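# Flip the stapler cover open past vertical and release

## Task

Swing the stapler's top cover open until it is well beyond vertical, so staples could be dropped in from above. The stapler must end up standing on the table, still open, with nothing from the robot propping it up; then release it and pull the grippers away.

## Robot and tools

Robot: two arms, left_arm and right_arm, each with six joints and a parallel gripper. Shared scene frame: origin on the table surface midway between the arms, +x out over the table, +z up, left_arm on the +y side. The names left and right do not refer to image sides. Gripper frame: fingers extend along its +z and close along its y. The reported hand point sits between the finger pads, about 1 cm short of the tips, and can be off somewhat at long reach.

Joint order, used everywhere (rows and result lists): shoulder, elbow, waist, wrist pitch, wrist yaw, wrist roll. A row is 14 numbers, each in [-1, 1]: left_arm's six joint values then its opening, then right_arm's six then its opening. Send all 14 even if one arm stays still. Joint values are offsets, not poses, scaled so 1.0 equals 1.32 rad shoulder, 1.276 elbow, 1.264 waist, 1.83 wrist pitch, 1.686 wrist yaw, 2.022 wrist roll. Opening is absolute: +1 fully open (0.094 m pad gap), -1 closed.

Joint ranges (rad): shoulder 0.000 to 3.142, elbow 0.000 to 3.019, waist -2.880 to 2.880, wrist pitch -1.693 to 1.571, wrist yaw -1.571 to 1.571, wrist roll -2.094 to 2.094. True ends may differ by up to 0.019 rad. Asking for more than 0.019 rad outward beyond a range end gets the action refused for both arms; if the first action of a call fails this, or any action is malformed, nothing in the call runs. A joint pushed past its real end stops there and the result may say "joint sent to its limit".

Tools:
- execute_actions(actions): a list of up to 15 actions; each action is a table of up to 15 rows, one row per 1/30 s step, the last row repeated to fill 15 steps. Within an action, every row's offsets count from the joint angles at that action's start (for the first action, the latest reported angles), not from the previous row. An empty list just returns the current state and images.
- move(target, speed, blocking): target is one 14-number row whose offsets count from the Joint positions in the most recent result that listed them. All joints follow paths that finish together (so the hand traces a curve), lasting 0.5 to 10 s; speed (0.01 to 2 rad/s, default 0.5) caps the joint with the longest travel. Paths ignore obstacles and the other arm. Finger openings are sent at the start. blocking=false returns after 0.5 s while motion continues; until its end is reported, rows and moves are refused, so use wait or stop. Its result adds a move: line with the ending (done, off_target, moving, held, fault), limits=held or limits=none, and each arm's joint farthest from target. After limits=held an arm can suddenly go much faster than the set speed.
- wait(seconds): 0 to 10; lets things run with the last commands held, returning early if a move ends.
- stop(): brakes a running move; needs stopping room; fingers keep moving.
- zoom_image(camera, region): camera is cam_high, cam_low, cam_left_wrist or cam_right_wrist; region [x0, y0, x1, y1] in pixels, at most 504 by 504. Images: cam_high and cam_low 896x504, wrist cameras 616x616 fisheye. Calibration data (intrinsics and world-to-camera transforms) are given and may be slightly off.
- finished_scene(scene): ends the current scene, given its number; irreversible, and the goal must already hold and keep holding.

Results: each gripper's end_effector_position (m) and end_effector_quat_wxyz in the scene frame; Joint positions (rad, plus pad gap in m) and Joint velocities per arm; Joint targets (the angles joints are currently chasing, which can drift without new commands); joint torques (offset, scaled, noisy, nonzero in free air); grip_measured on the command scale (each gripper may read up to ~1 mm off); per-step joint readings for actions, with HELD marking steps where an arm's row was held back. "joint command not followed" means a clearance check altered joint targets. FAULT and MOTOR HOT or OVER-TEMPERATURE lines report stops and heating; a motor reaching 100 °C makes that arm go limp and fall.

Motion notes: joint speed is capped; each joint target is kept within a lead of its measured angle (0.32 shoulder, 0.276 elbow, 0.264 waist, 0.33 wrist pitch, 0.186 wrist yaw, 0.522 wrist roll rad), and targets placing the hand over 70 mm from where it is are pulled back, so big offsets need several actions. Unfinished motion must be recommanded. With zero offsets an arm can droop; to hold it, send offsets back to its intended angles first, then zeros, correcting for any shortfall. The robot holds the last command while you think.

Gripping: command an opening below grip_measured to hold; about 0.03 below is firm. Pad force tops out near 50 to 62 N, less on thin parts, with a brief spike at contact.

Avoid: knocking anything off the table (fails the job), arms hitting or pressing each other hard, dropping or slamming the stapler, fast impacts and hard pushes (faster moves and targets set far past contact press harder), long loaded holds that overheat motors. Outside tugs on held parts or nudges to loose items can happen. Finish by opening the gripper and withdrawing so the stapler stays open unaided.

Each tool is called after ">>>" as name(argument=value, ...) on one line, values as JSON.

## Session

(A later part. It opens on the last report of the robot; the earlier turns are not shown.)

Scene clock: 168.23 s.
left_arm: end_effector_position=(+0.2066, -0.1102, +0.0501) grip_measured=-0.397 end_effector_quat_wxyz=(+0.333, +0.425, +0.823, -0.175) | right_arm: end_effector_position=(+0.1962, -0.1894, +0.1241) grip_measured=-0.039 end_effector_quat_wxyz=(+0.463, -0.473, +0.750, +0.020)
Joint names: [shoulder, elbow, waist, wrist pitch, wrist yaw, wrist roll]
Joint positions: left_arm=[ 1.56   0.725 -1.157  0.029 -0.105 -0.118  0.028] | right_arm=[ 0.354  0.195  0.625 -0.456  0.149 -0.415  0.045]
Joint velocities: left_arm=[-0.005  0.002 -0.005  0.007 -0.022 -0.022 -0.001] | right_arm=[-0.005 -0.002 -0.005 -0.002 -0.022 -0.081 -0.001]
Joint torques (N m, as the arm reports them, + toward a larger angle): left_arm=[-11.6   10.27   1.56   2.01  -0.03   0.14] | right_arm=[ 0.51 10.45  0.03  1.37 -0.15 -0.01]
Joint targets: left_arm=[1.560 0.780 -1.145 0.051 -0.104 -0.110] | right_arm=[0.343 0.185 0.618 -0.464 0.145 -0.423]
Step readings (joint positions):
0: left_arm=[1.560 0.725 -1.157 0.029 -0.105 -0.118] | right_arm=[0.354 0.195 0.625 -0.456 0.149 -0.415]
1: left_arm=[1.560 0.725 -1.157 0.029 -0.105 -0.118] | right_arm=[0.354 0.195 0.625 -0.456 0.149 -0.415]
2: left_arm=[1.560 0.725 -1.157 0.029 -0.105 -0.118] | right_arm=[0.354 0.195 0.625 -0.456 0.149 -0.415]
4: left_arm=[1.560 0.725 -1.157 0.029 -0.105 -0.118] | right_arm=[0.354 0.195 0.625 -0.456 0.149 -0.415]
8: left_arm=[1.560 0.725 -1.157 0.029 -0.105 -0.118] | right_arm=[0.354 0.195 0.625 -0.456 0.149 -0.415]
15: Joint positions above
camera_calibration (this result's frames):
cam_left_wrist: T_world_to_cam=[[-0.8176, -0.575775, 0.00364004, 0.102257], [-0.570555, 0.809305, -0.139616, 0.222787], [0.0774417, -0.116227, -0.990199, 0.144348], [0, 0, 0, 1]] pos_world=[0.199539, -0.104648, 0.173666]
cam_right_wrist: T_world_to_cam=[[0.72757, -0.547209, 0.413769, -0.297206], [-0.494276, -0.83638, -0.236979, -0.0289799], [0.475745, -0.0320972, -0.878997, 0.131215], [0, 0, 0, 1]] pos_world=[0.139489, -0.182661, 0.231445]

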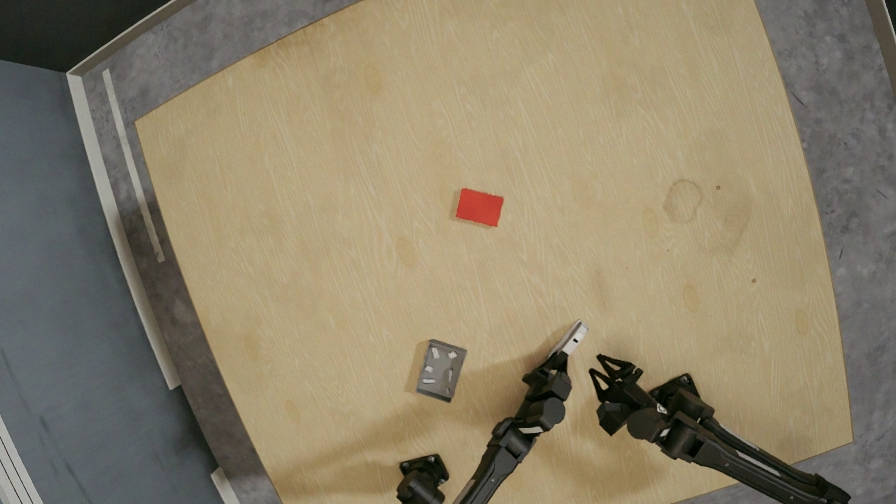

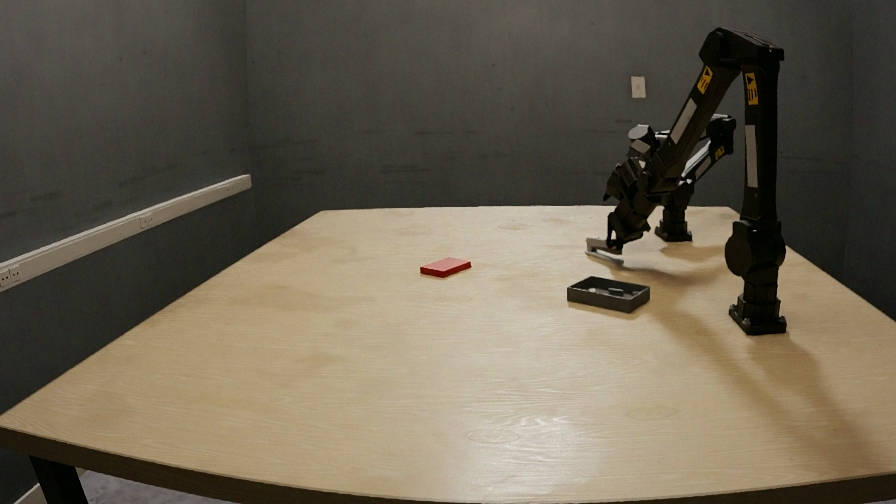

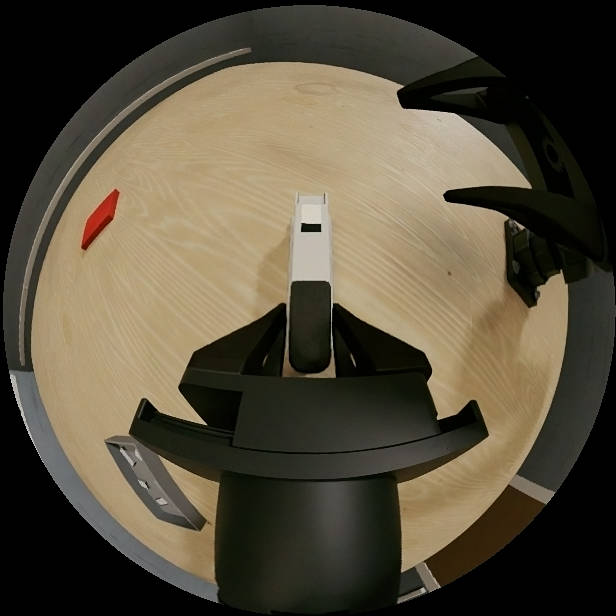

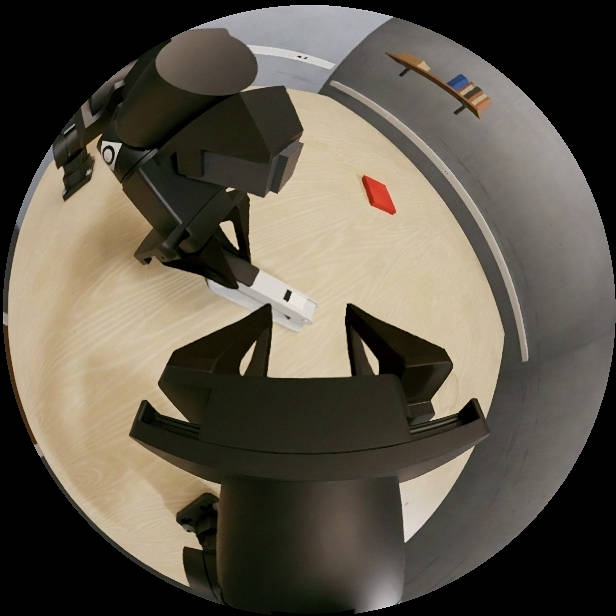

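>>> execute_actions(actions=[[[0.0,0.043,0.0095,0.012,0.0006,0.004,-0.43,-0.009,-0.0078,-0.0055,-0.0044,-0.0024,-0.004,-0.04],[0.0,0.043,0.0095,0.012,0.0006,0.004,-0.43,-0.009,-0.0078,-0.0055,-0.0044,-0.0024,-0.004,-0.04],[0.0,0.043,0.0095,0.012,0.0006,0.004,-0.43,-0.009,-0.0078,-0.0055,-0.0044,-0.0024,-0.004,-0.04],[0.0,0.043,0.0095,0.012,0.0006,0.004,-0.46,-0.009,-0.0078,-0.0055,-0.0044,-0.0024,-0.004,-0.04],[0.0,0.043,0.0095,0.012,0.0006,0.004,-0.46,-0.009,-0.0078,-0.0055,-0.0044,-0.0024,-0.004,-0.04],[0.0,0.043,0.0095,0.012,0.0006,0.004,-0.46,-0.009,-0.0078,-0.0055,-0.0044,-0.0024,-0.004,-0.04],[0.0,0.043,0.0095,0.012,0.0006,0.004,-0.49,-0.009,-0.0078,-0.0055,-0.0044,-0.0024,-0.004,-0.04],[0.0,0.043,0.0095,0.012,0.0006,0.004,-0.49,-0.009,-0.0078,-0.0055,-0.0044,-0.0024,-0.004,-0.04],[0.0,0.043,0.0095,0.012,0.0006,0.004,-0.49,-0.009,-0.0078,-0.0055,-0.0044,-0.0024,-0.004,-0.04],[0.0,0.043,0.0095,0.012,0.0006,0.004,-0.52,-0.009,-0.0078,-0.0055,-0.0044,-0.0024,-0.004,-0.04]]])

Scene clock: 174.00 s.
left_arm: end_effector_position=(+0.2064, -0.1104, +0.0501) grip_measured=-0.510 end_effector_quat_wxyz=(+0.332, +0.425, +0.823, -0.176) | right_arm: end_effector_position=(+0.1962, -0.1893, +0.1241) grip_measured=-0.039 end_effector_quat_wxyz=(+0.463, -0.473, +0.750, +0.020)
Joint names: [shoulder, elbow, waist, wrist pitch, wrist yaw, wrist roll]
Joint positions: left_arm=[ 1.56   0.725 -1.157  0.03  -0.104 -0.118  0.023] | right_arm=[ 0.354  0.195  0.625 -0.456  0.149 -0.415  0.045]
Joint velocities: left_arm=[-0.005  0.002  0.005  0.002 -0.037 -0.022 -0.   ] | right_arm=[-0.024 -0.007 -0.005 -0.007 -0.051  0.007 -0.001]
Joint torques (N m, as the arm reports them, + toward a larger angle): left_arm=[-11.83  10.33   1.48   2.02  -0.05   0.16] | right_arm=[ 0.47 10.44  0.07  1.37 -0.15 -0.01]
Joint targets: left_arm=[1.560 0.780 -1.145 0.051 -0.104 -0.110] | right_arm=[0.343 0.185 0.618 -0.464 0.145 -0.423]
Step readings (joint positions):
0: left_arm=[1.560 0.725 -1.157 0.029 -0.105 -0.118] | right_arm=[0.354 0.195 0.625 -0.456 0.149 -0.415]
1: left_arm=[1.560 0.725 -1.157 0.029 -0.105 -0.118] | right_arm=[0.354 0.195 0.625 -0.456 0.149 -0.415]
2: left_arm=[1.560 0.725 -1.157 0.029 -0.105 -0.118] | right_arm=[0.354 0.195 0.625 -0.456 0.149 -0.415]
4: left_arm=[1.560 0.725 -1.157 0.029 -0.105 -0.118] | right_arm=[0.354 0.195 0.625 -0.456 0.149 -0.415]
8: left_arm=[1.560 0.725 -1.157 0.029 -0.105 -0.118] | right_arm=[0.354 0.195 0.625 -0.456 0.149 -0.415]
15: Joint positions above
camera_calibration (this result's frames):
cam_left_wrist: T_world_to_cam=[[-0.818205, -0.574907, 0.00478616, 0.102149], [-0.569814, 0.809792, -0.139819, 0.222748], [0.0765073, -0.117128, -0.990165, 0.144477], [0, 0, 0, 1]] pos_world=[0.19945, -0.104731, 0.173712]
cam_right_wrist: T_world_to_cam=[[0.727805, -0.547047, 0.41357, -0.297137], [-0.494053, -0.836497, -0.237032, -0.0290177], [0.475618, -0.0318125, -0.879077, 0.13132], [0, 0, 0, 1]] pos_world=[0.139464, -0.182644, 0.231449]

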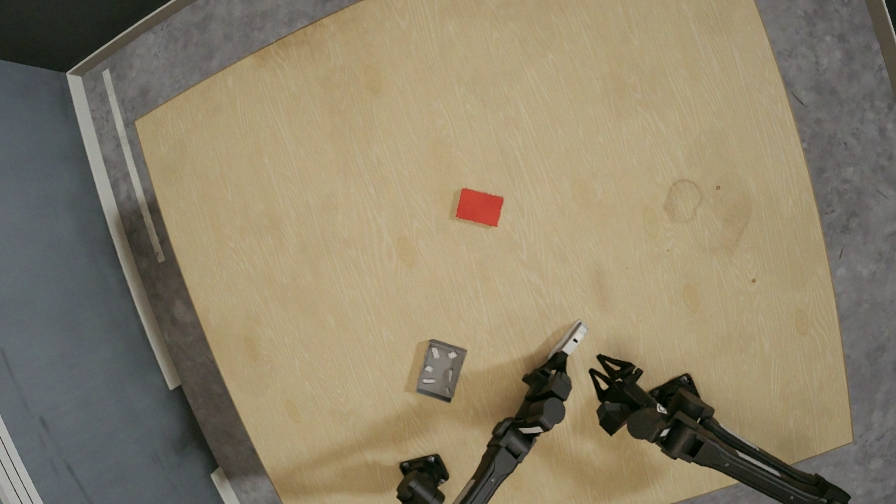

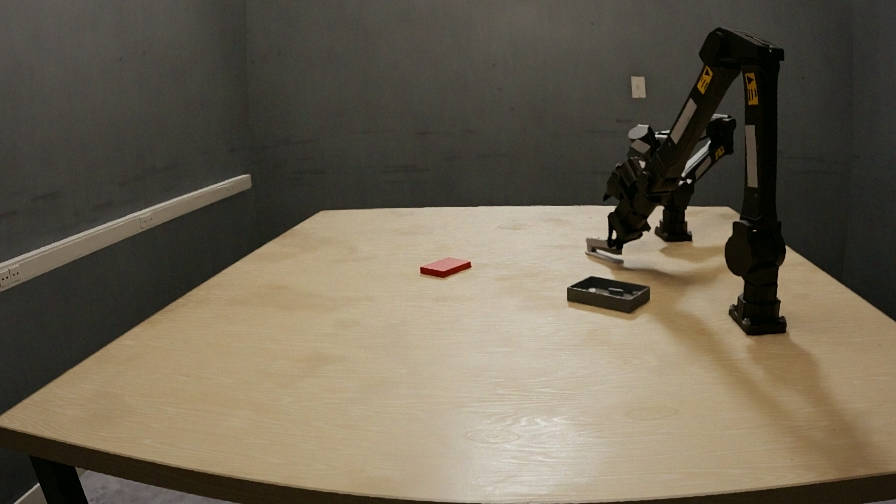

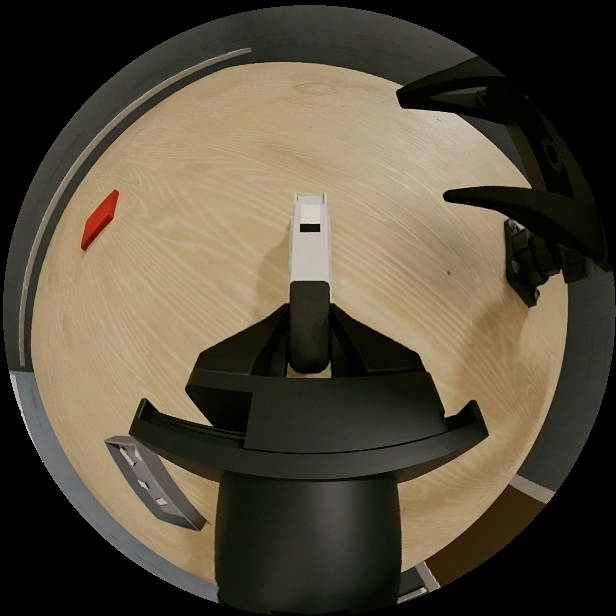

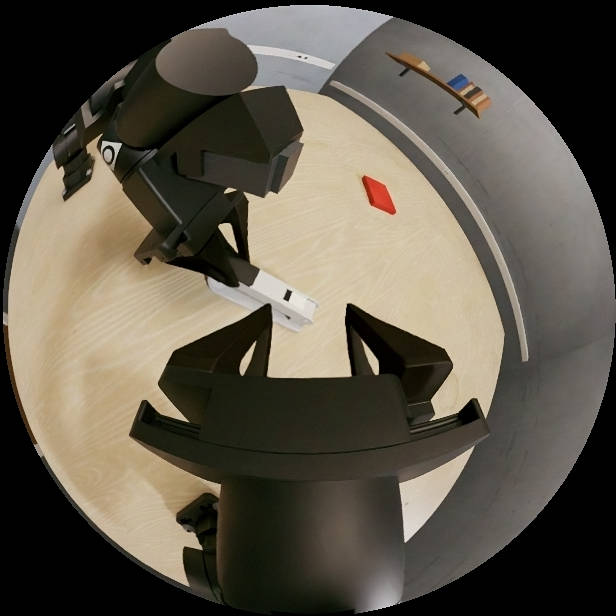

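>>> execute_actions(actions=[[[0.0,0.043,0.0095,0.012,0.0006,0.004,-0.04,-0.009,-0.0078,-0.0055,-0.0044,-0.0024,-0.004,-0.04]]])

>>> move(target=[0.1894,-0.1822,-0.025,0.5559,-0.0352,0.0396,-0.04,-0.009,-0.0078,-0.0055,-0.0044,-0.0024,-0.004,-0.04], speed=0.6)

Scene clock: 278.30 s.
left_arm: end_effector_position=(+0.2064, -0.1104, +0.0501) grip_measured=-0.042 end_effector_quat_wxyz=(+0.332, +0.425, +0.823, -0.176) | right_arm: end_effector_position=(+0.1961, -0.1893, +0.1241) grip_measured=-0.039 end_effector_quat_wxyz=(+0.463, -0.473, +0.750, +0.020)
Joint names: [shoulder, elbow, waist, wrist pitch, wrist yaw, wrist roll]
Joint positions: left_arm=[ 1.56   0.725 -1.157  0.03  -0.104 -0.118  0.045] | right_arm=[ 0.354  0.195  0.625 -0.456  0.148 -0.415  0.045]
Joint velocities: left_arm=[-0.015 -0.007 -0.015 -0.032 -0.037 -0.022 -0.001] | right_arm=[-0.015  0.002 -0.005 -0.007 -0.051  0.11  -0.001]
Joint torques (N m, as the arm reports them, + toward a larger angle): left_arm=[-11.72  10.21   1.58   2.08  -0.02   0.15] | right_arm=[ 0.5  10.43  0.07  1.35 -0.15 -0.01]
Joint targets: left_arm=[1.560 0.780 -1.145 0.052 -0.103 -0.110] | right_arm=[0.343 0.185 0.618 -0.464 0.145 -0.423]
Step readings (joint positions):
0: left_arm=[1.560 0.725 -1.157 0.030 -0.104 -0.118] | right_arm=[0.354 0.195 0.625 -0.456 0.149 -0.415]
1: left_arm=[1.560 0.725 -1.157 0.030 -0.104 -0.118] | right_arm=[0.354 0.195 0.625 -0.456 0.149 -0.415]
2: left_arm=[1.560 0.725 -1.157 0.030 -0.104 -0.118] | right_arm=[0.354 0.195 0.625 -0.456 0.148 -0.415]
4: left_arm=[1.560 0.725 -1.157 0.030 -0.104 -0.118] | right_arm=[0.354 0.195 0.625 -0.456 0.148 -0.415]
8: left_arm=[1.560 0.725 -1.157 0.030 -0.104 -0.118] | right_arm=[0.354 0.195 0.625 -0.456 0.148 -0.415]
15: Joint positions above
camera_calibration (this result's frames):
cam_left_wrist: T_world_to_cam=[[-0.818205, -0.574907, 0.00478616, 0.102149], [-0.569814, 0.809792, -0.139819, 0.222748], [0.0765073, -0.117128, -0.990165, 0.144477], [0, 0, 0, 1]] pos_world=[0.19945, -0.104731, 0.173712]
cam_right_wrist: T_world_to_cam=[[0.72804, -0.546884, 0.413372, -0.297068], [-0.493829, -0.836614, -0.237085, -0.0290554], [0.475491, -0.0315277, -0.879156, 0.131424], [0, 0, 0, 1]] pos_world=[0.139438, -0.182627, 0.231453]

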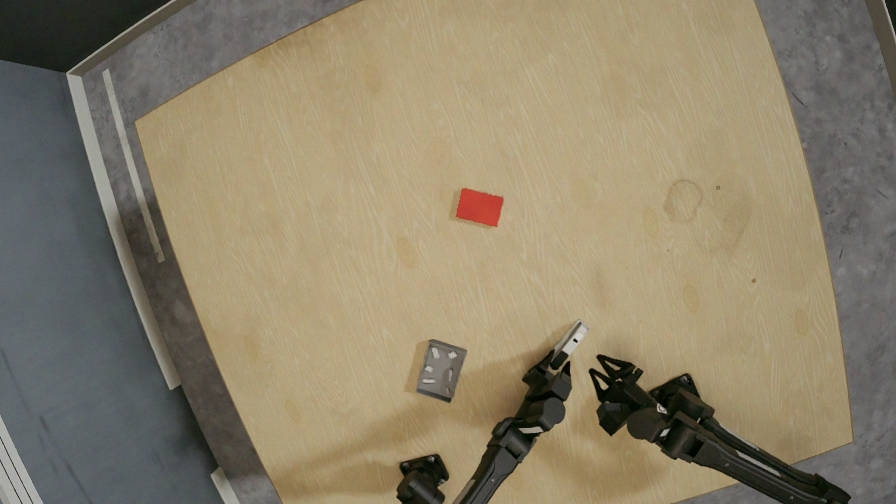

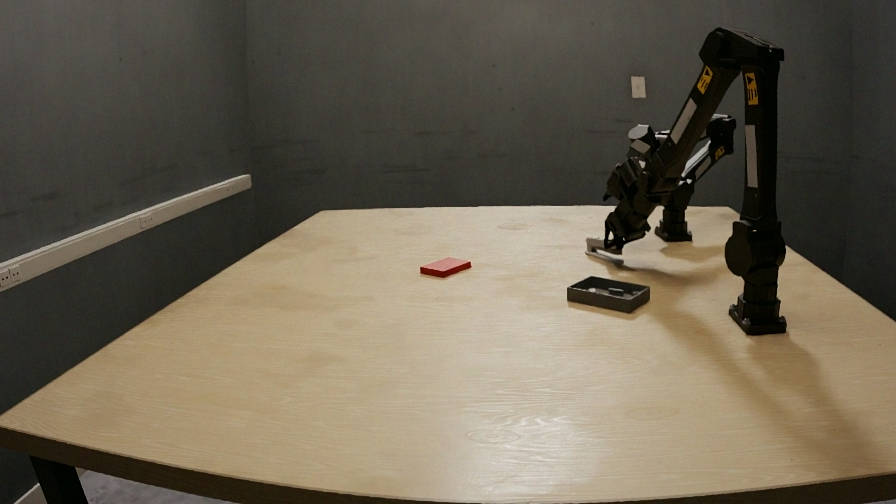

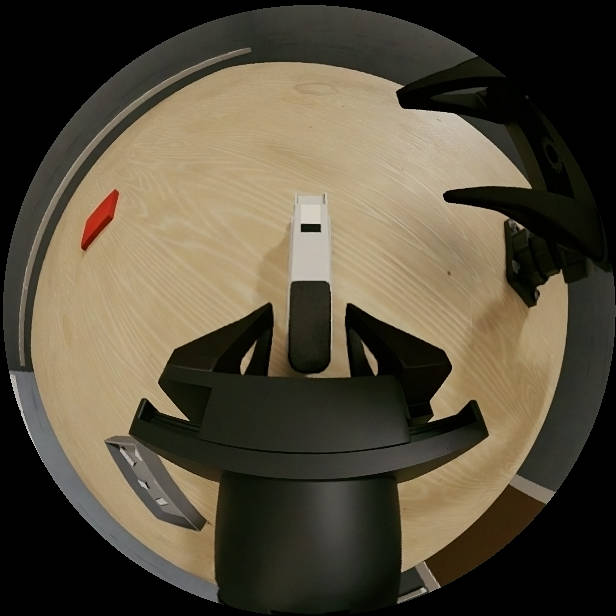

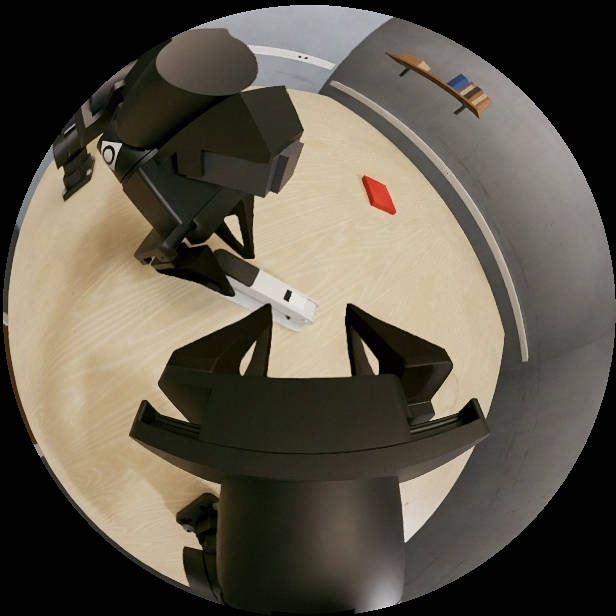

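Scene clock: 280.53 s.
left_arm: end_effector_position=(+0.2059, -0.1089, +0.0459) grip_measured=-0.042 end_effector_quat_wxyz=(+0.532, +0.370, +0.708, -0.280) | right_arm: end_effector_position=(+0.1961, -0.1892, +0.1241) grip_measured=-0.039 end_effector_quat_wxyz=(+0.463, -0.473, +0.750, +0.020)
Joint names: [shoulder, elbow, waist, wrist pitch, wrist yaw, wrist roll]
Joint positions: left_arm=[ 1.806  0.499 -1.175  1.022 -0.161 -0.05   0.045] | right_arm=[ 0.354  0.195  0.625 -0.456  0.148 -0.415  0.045]
Joint velocities: left_arm=[ 0.005 -0.017 -0.005  0.012  0.007 -0.007 -0.002] | right_arm=[-0.005 -0.017  0.005  0.012 -0.037 -0.007 -0.001]
Joint torques (N m, as the arm reports them, + toward a larger angle): left_arm=[-11.14   2.9   -0.5    2.47  -0.17   0.17] | right_arm=[ 0.56 10.44  0.08  1.35 -0.15 -0.01]
Joint targets: left_arm=[1.810 0.493 -1.188 1.047 -0.163 -0.038] | right_arm=[0.343 0.185 0.618 -0.464 0.144 -0.423]
move: off_target (left_arm); limits=none; left_arm: farthest joint: the wrist pitch, 0.025 radians from its target (1.018 radians at the start); right_arm: farthest joint: the shoulder, 0.012 radians from its target (0.012 radians at the start)
camera_calibration (this result's frames):
cam_left_wrist: T_world_to_cam=[[-0.82143, -0.57031, -0.000044028, 0.104011], [-0.450667, 0.649152, -0.612782, 0.200295], [0.349504, -0.503337, -0.790252, 0.0330432], [0, 0, 0, 1]] pos_world=[0.164156, -0.0540717, 0.148854]
cam_right_wrist: T_world_to_cam=[[0.728274, -0.546722, 0.413173, -0.296999], [-0.493605, -0.836731, -0.237138, -0.0290931], [0.475363, -0.031243, -0.879235, 0.131529], [0, 0, 0, 1]] pos_world=[0.139412, -0.18261, 0.231458]

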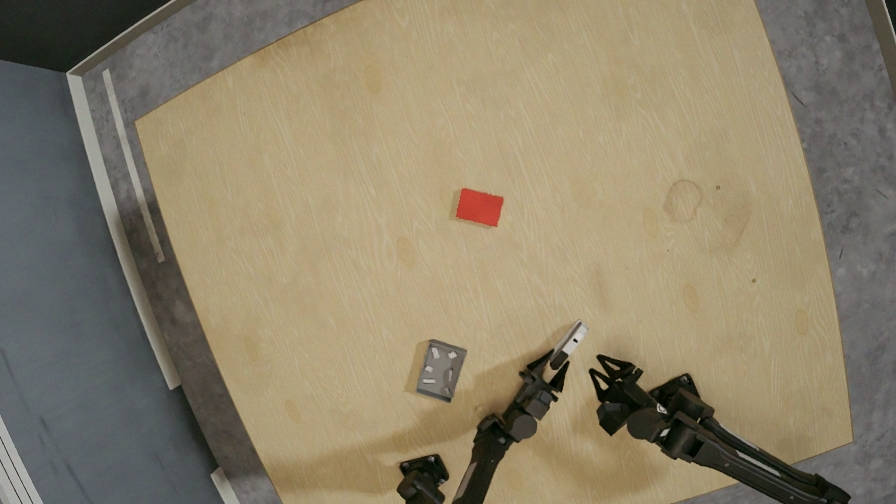

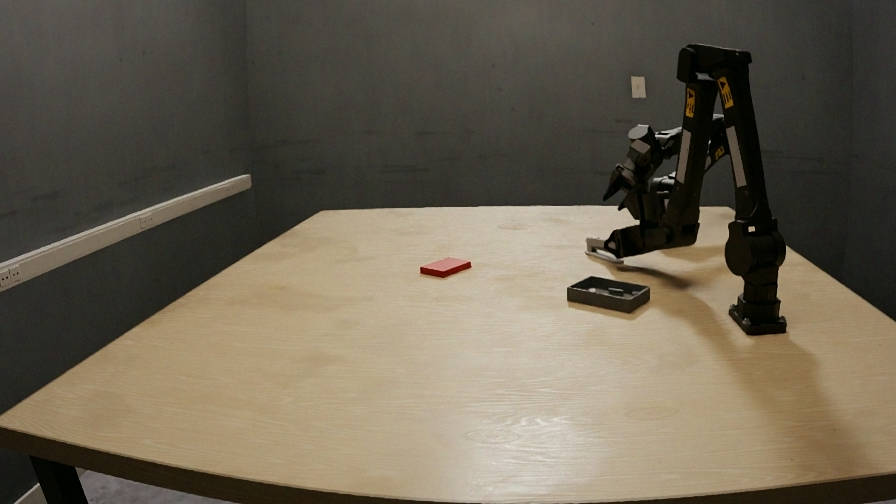

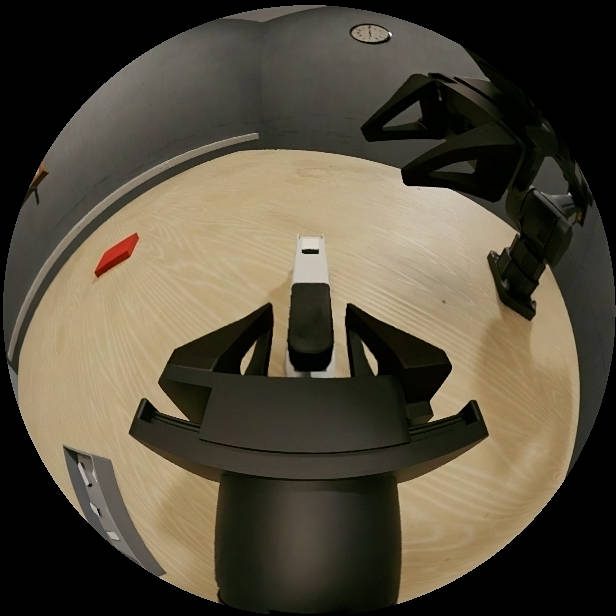

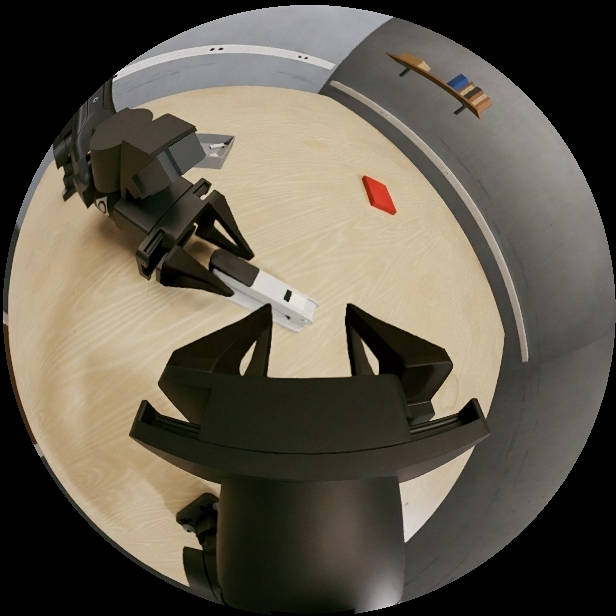

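>>> zoom_image(camera="cam_right_wrist", region=[130, 180, 340, 340])

>>> zoom_image(camera="cam_left_wrist", region=[220, 220, 400, 390])

Region (130, 180, 340, 340) of cam_right_wrist's 616x616 image, scaled by 2.400, with more detail than that image has; it fills the top 384 rows of this view, and the rest is white.

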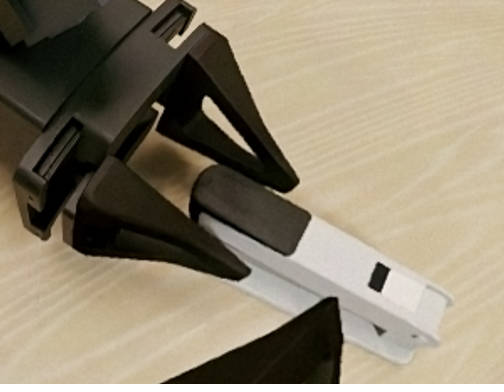

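Region (220, 220, 400, 390) of cam_left_wrist's 616x616 image, scaled by 2.800, with more detail than that image has.

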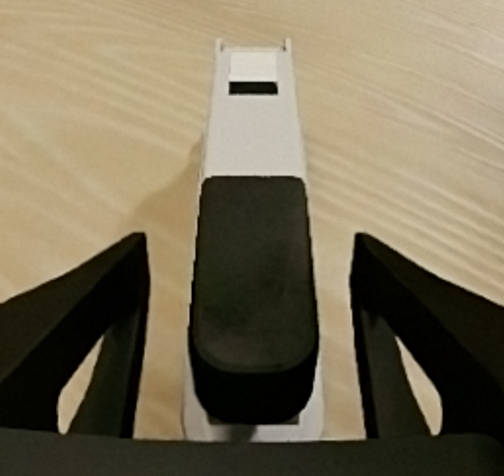

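>>> execute_actions(actions=[[[0.003,-0.0047,-0.0103,0.0137,-0.0012,0.0059,-0.2,-0.009,-0.0078,-0.0055,-0.0044,-0.0024,-0.004,-0.04],[0.003,-0.0047,-0.0103,0.0137,-0.0012,0.0059,-0.2,-0.009,-0.0078,-0.0055,-0.0044,-0.0024,-0.004,-0.04],[0.003,-0.0047,-0.0103,0.0137,-0.0012,0.0059,-0.3,-0.009,-0.0078,-0.0055,-0.0044,-0.0024,-0.004,-0.04],[0.003,-0.0047,-0.0103,0.0137,-0.0012,0.0059,-0.3,-0.009,-0.0078,-0.0055,-0.0044,-0.0024,-0.004,-0.04],[0.003,-0.0047,-0.0103,0.0137,-0.0012,0.0059,-0.38,-0.009,-0.0078,-0.0055,-0.0044,-0.0024,-0.004,-0.04],[0.003,-0.0047,-0.0103,0.0137,-0.0012,0.0059,-0.38,-0.009,-0.0078,-0.0055,-0.0044,-0.0024,-0.004,-0.04],[0.003,-0.0047,-0.0103,0.0137,-0.0012,0.0059,-0.43,-0.009,-0.0078,-0.0055,-0.0044,-0.0024,-0.004,-0.04],[0.003,-0.0047,-0.0103,0.0137,-0.0012,0.0059,-0.43,-0.009,-0.0078,-0.0055,-0.0044,-0.0024,-0.004,-0.04],[0.003,-0.0047,-0.0103,0.0137,-0.0012,0.0059,-0.46,-0.009,-0.0078,-0.0055,-0.0044,-0.0024,-0.004,-0.04],[0.003,-0.0047,-0.0103,0.0137,-0.0012,0.0059,-0.46,-0.009,-0.0078,-0.0055,-0.0044,-0.0024,-0.004,-0.04],[0.003,-0.0047,-0.0103,0.0137,-0.0012,0.0059,-0.49,-0.009,-0.0078,-0.0055,-0.0044,-0.0024,-0.004,-0.04],[0.003,-0.0047,-0.0103,0.0137,-0.0012,0.0059,-0.49,-0.009,-0.0078,-0.0055,-0.0044,-0.0024,-0.004,-0.04],[0.003,-0.0047,-0.0103,0.0137,-0.0012,0.0059,-0.52,-0.009,-0.0078,-0.0055,-0.0044,-0.0024,-0.004,-0.04],[0.003,-0.0047,-0.0103,0.0137,-0.0012,0.0059,-0.52,-0.009,-0.0078,-0.0055,-0.0044,-0.0024,-0.004,-0.04],[0.003,-0.0047,-0.0103,0.0137,-0.0012,0.0059,-0.54,-0.009,-0.0078,-0.0055,-0.0044,-0.0024,-0.004,-0.04]]])

>>> wait(seconds=0.3)

Scene clock: 296.97 s.
left_arm: end_effector_position=(+0.2053, -0.1092, +0.0459) grip_measured=-0.519 end_effector_quat_wxyz=(+0.533, +0.370, +0.708, -0.280) | right_arm: end_effector_position=(+0.1961, -0.1892, +0.1241) grip_measured=-0.039 end_effector_quat_wxyz=(+0.463, -0.473, +0.750, +0.021)
Joint names: [shoulder, elbow, waist, wrist pitch, wrist yaw, wrist roll]
Joint positions: left_arm=[ 1.806  0.499 -1.177  1.023 -0.162 -0.048  0.023] | right_arm=[ 0.354  0.195  0.625 -0.456  0.147 -0.415  0.045]
Joint velocities: left_arm=[ 0.015 -0.007 -0.005 -0.022 -0.022 -0.022 -0.007] | right_arm=[-0.034 -0.007 -0.024 -0.012  0.007  0.007  0.   ]
Joint torques (N m, as the arm reports them, + toward a larger angle): left_arm=[-10.82   2.87  -0.6    2.48  -0.12   0.16] | right_arm=[ 0.54 10.44  0.06  1.37 -0.15 -0.01]
Joint targets: left_arm=[1.810 0.493 -1.188 1.047 -0.163 -0.037] | right_arm=[0.343 0.185 0.618 -0.464 0.144 -0.423]
Step readings (joint positions):
0: left_arm=[1.806 0.499 -1.175 1.022 -0.161 -0.049] | right_arm=[0.354 0.195 0.625 -0.456 0.148 -0.415]
1: left_arm=[1.806 0.499 -1.175 1.022 -0.161 -0.049] | right_arm=[0.354 0.195 0.625 -0.456 0.148 -0.415]
2: left_arm=[1.806 0.499 -1.175 1.022 -0.161 -0.049] | right_arm=[0.354 0.195 0.625 -0.456 0.148 -0.415]
4: left_arm=[1.806 0.499 -1.175 1.022 -0.161 -0.049] | right_arm=[0.354 0.195 0.625 -0.456 0.147 -0.415]
8: left_arm=[1.806 0.499 -1.175 1.022 -0.161 -0.049] | right_arm=[0.354 0.195 0.625 -0.456 0.147 -0.415]
15: Joint positions above
camera_calibration (this result's frames):
cam_left_wrist: T_world_to_cam=[[-0.82227, -0.569097, -0.00118512, 0.103656], [-0.448995, 0.650015, -0.613093, 0.200067], [0.34968, -0.503596, -0.79001, 0.0330796], [0, 0, 0, 1]] pos_world=[0.163495, -0.0543978, 0.148916]
cam_right_wrist: T_world_to_cam=[[0.728509, -0.546559, 0.412975, -0.29693], [-0.493382, -0.836848, -0.237191, -0.0291308], [0.475236, -0.0309583, -0.879314, 0.131633], [0, 0, 0, 1]] pos_world=[0.139387, -0.182593, 0.231462]

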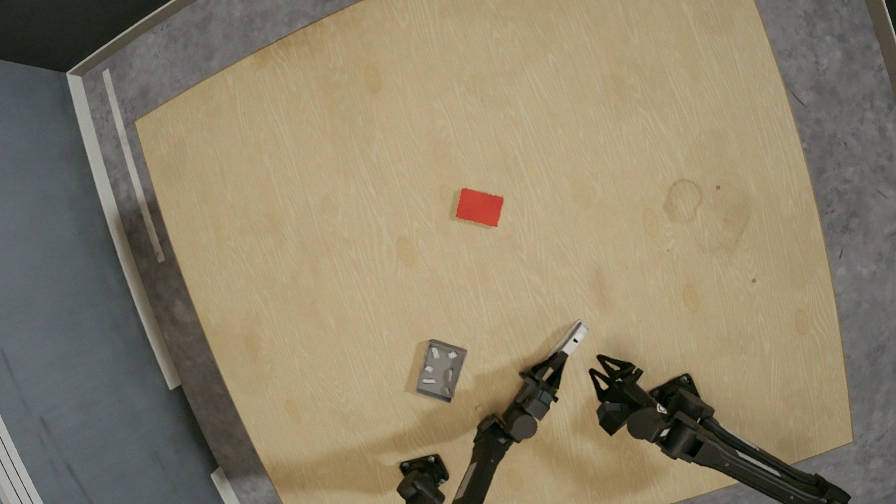

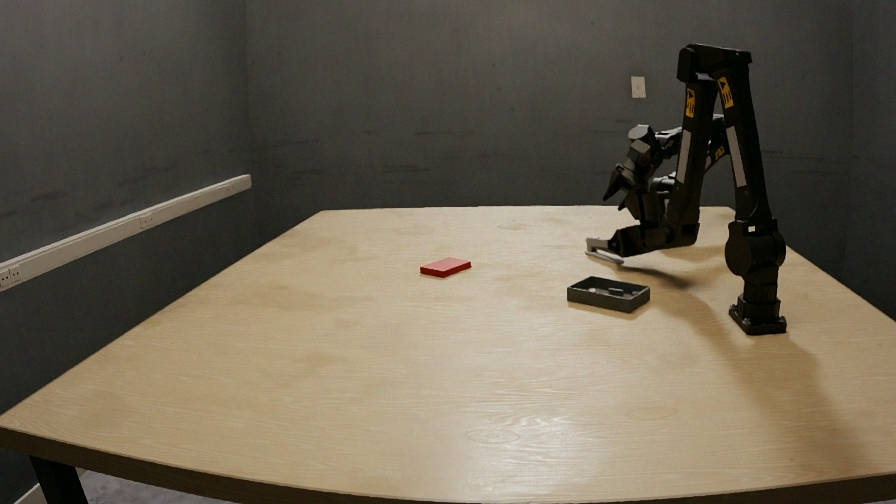

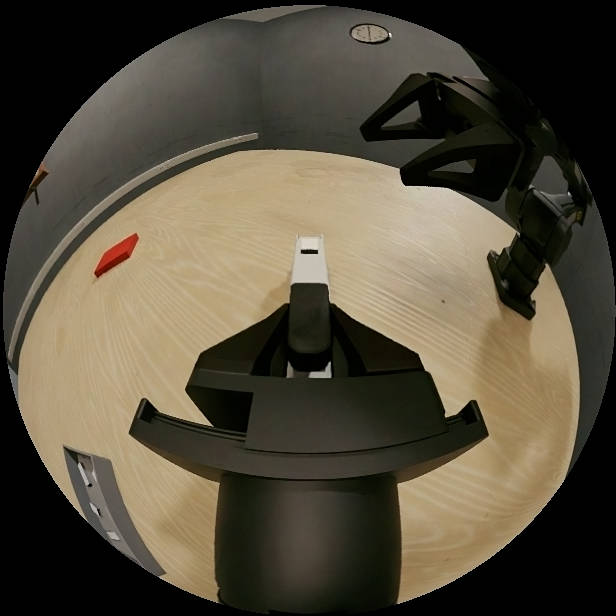

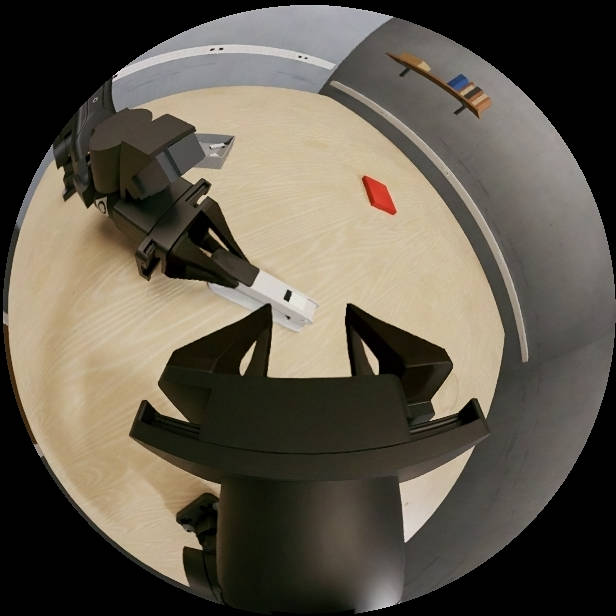

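Scene clock: 297.27 s.
left_arm: end_effector_position=(+0.2053, -0.1092, +0.0459) grip_measured=-0.521 end_effector_quat_wxyz=(+0.533, +0.370, +0.708, -0.280) | right_arm: end_effector_position=(+0.1961, -0.1892, +0.1241) grip_measured=-0.039 end_effector_quat_wxyz=(+0.463, -0.473, +0.750, +0.021)
Joint names: [shoulder, elbow, waist, wrist pitch, wrist yaw, wrist roll]
Joint positions: left_arm=[ 1.806  0.499 -1.177  1.023 -0.162 -0.048  0.022] | right_arm=[ 0.354  0.195  0.625 -0.456  0.147 -0.415  0.045]
Joint velocities: left_arm=[-0.015 -0.017 -0.005 -0.012 -0.022 -0.022  0.   ] | right_arm=[ 0.015  0.007  0.005  0.002 -0.022  0.022 -0.001]
Joint torques (N m, as the arm reports them, + toward a larger angle): left_arm=[-11.43   2.93  -0.52   2.34  -0.13   0.18] | right_arm=[ 0.52 10.45  0.06  1.37 -0.15 -0.01]
Joint targets: left_arm=[1.810 0.493 -1.188 1.047 -0.163 -0.037] | right_arm=[0.343 0.185 0.618 -0.464 0.144 -0.423]
wait: 0.30 s; at rest by 0.17 s
camera_calibration (this result's frames):
cam_left_wrist: T_world_to_cam=[[-0.82227, -0.569097, -0.00118512, 0.103656], [-0.448995, 0.650015, -0.613093, 0.200067], [0.34968, -0.503596, -0.79001, 0.0330796], [0, 0, 0, 1]] pos_world=[0.163495, -0.0543978, 0.148916]
cam_right_wrist: T_world_to_cam=[[0.728509, -0.546559, 0.412975, -0.29693], [-0.493382, -0.836848, -0.237191, -0.0291308], [0.475236, -0.0309583, -0.879314, 0.131633], [0, 0, 0, 1]] pos_world=[0.139387, -0.182593, 0.231462]

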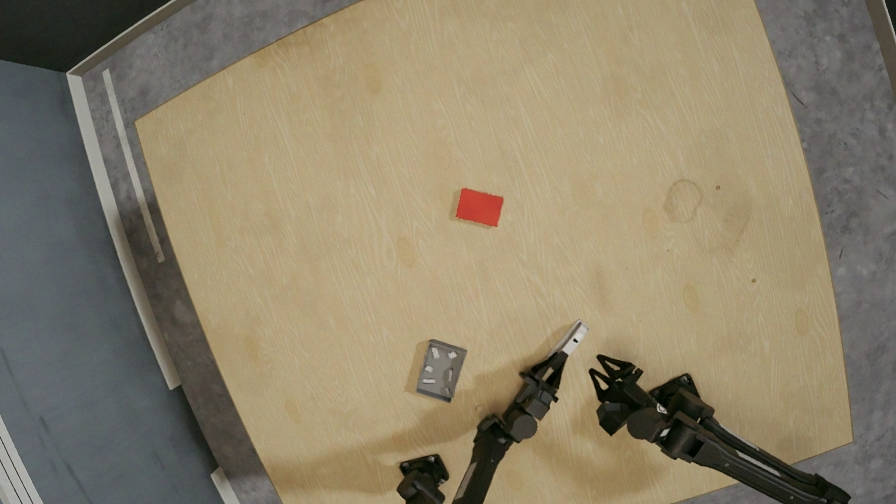

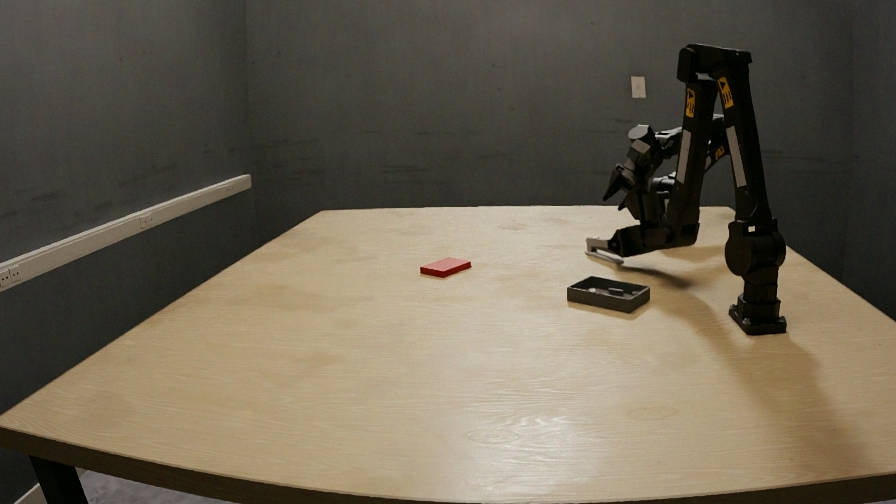

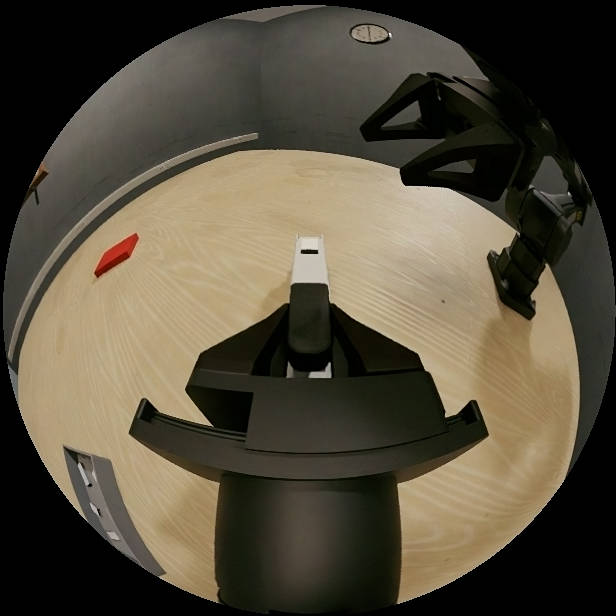

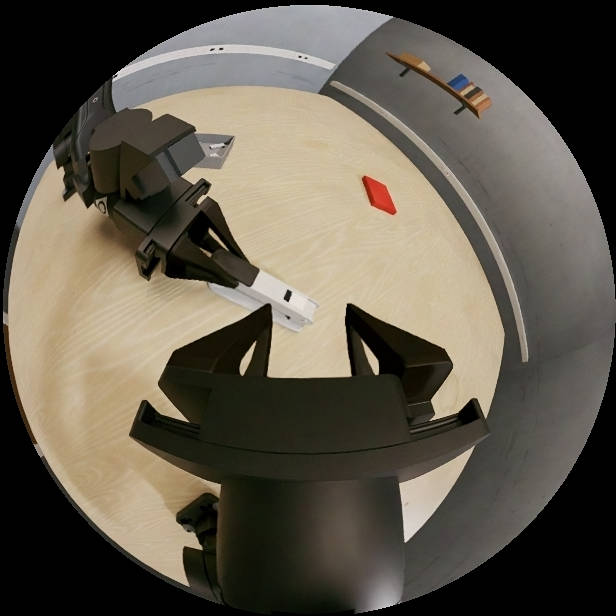

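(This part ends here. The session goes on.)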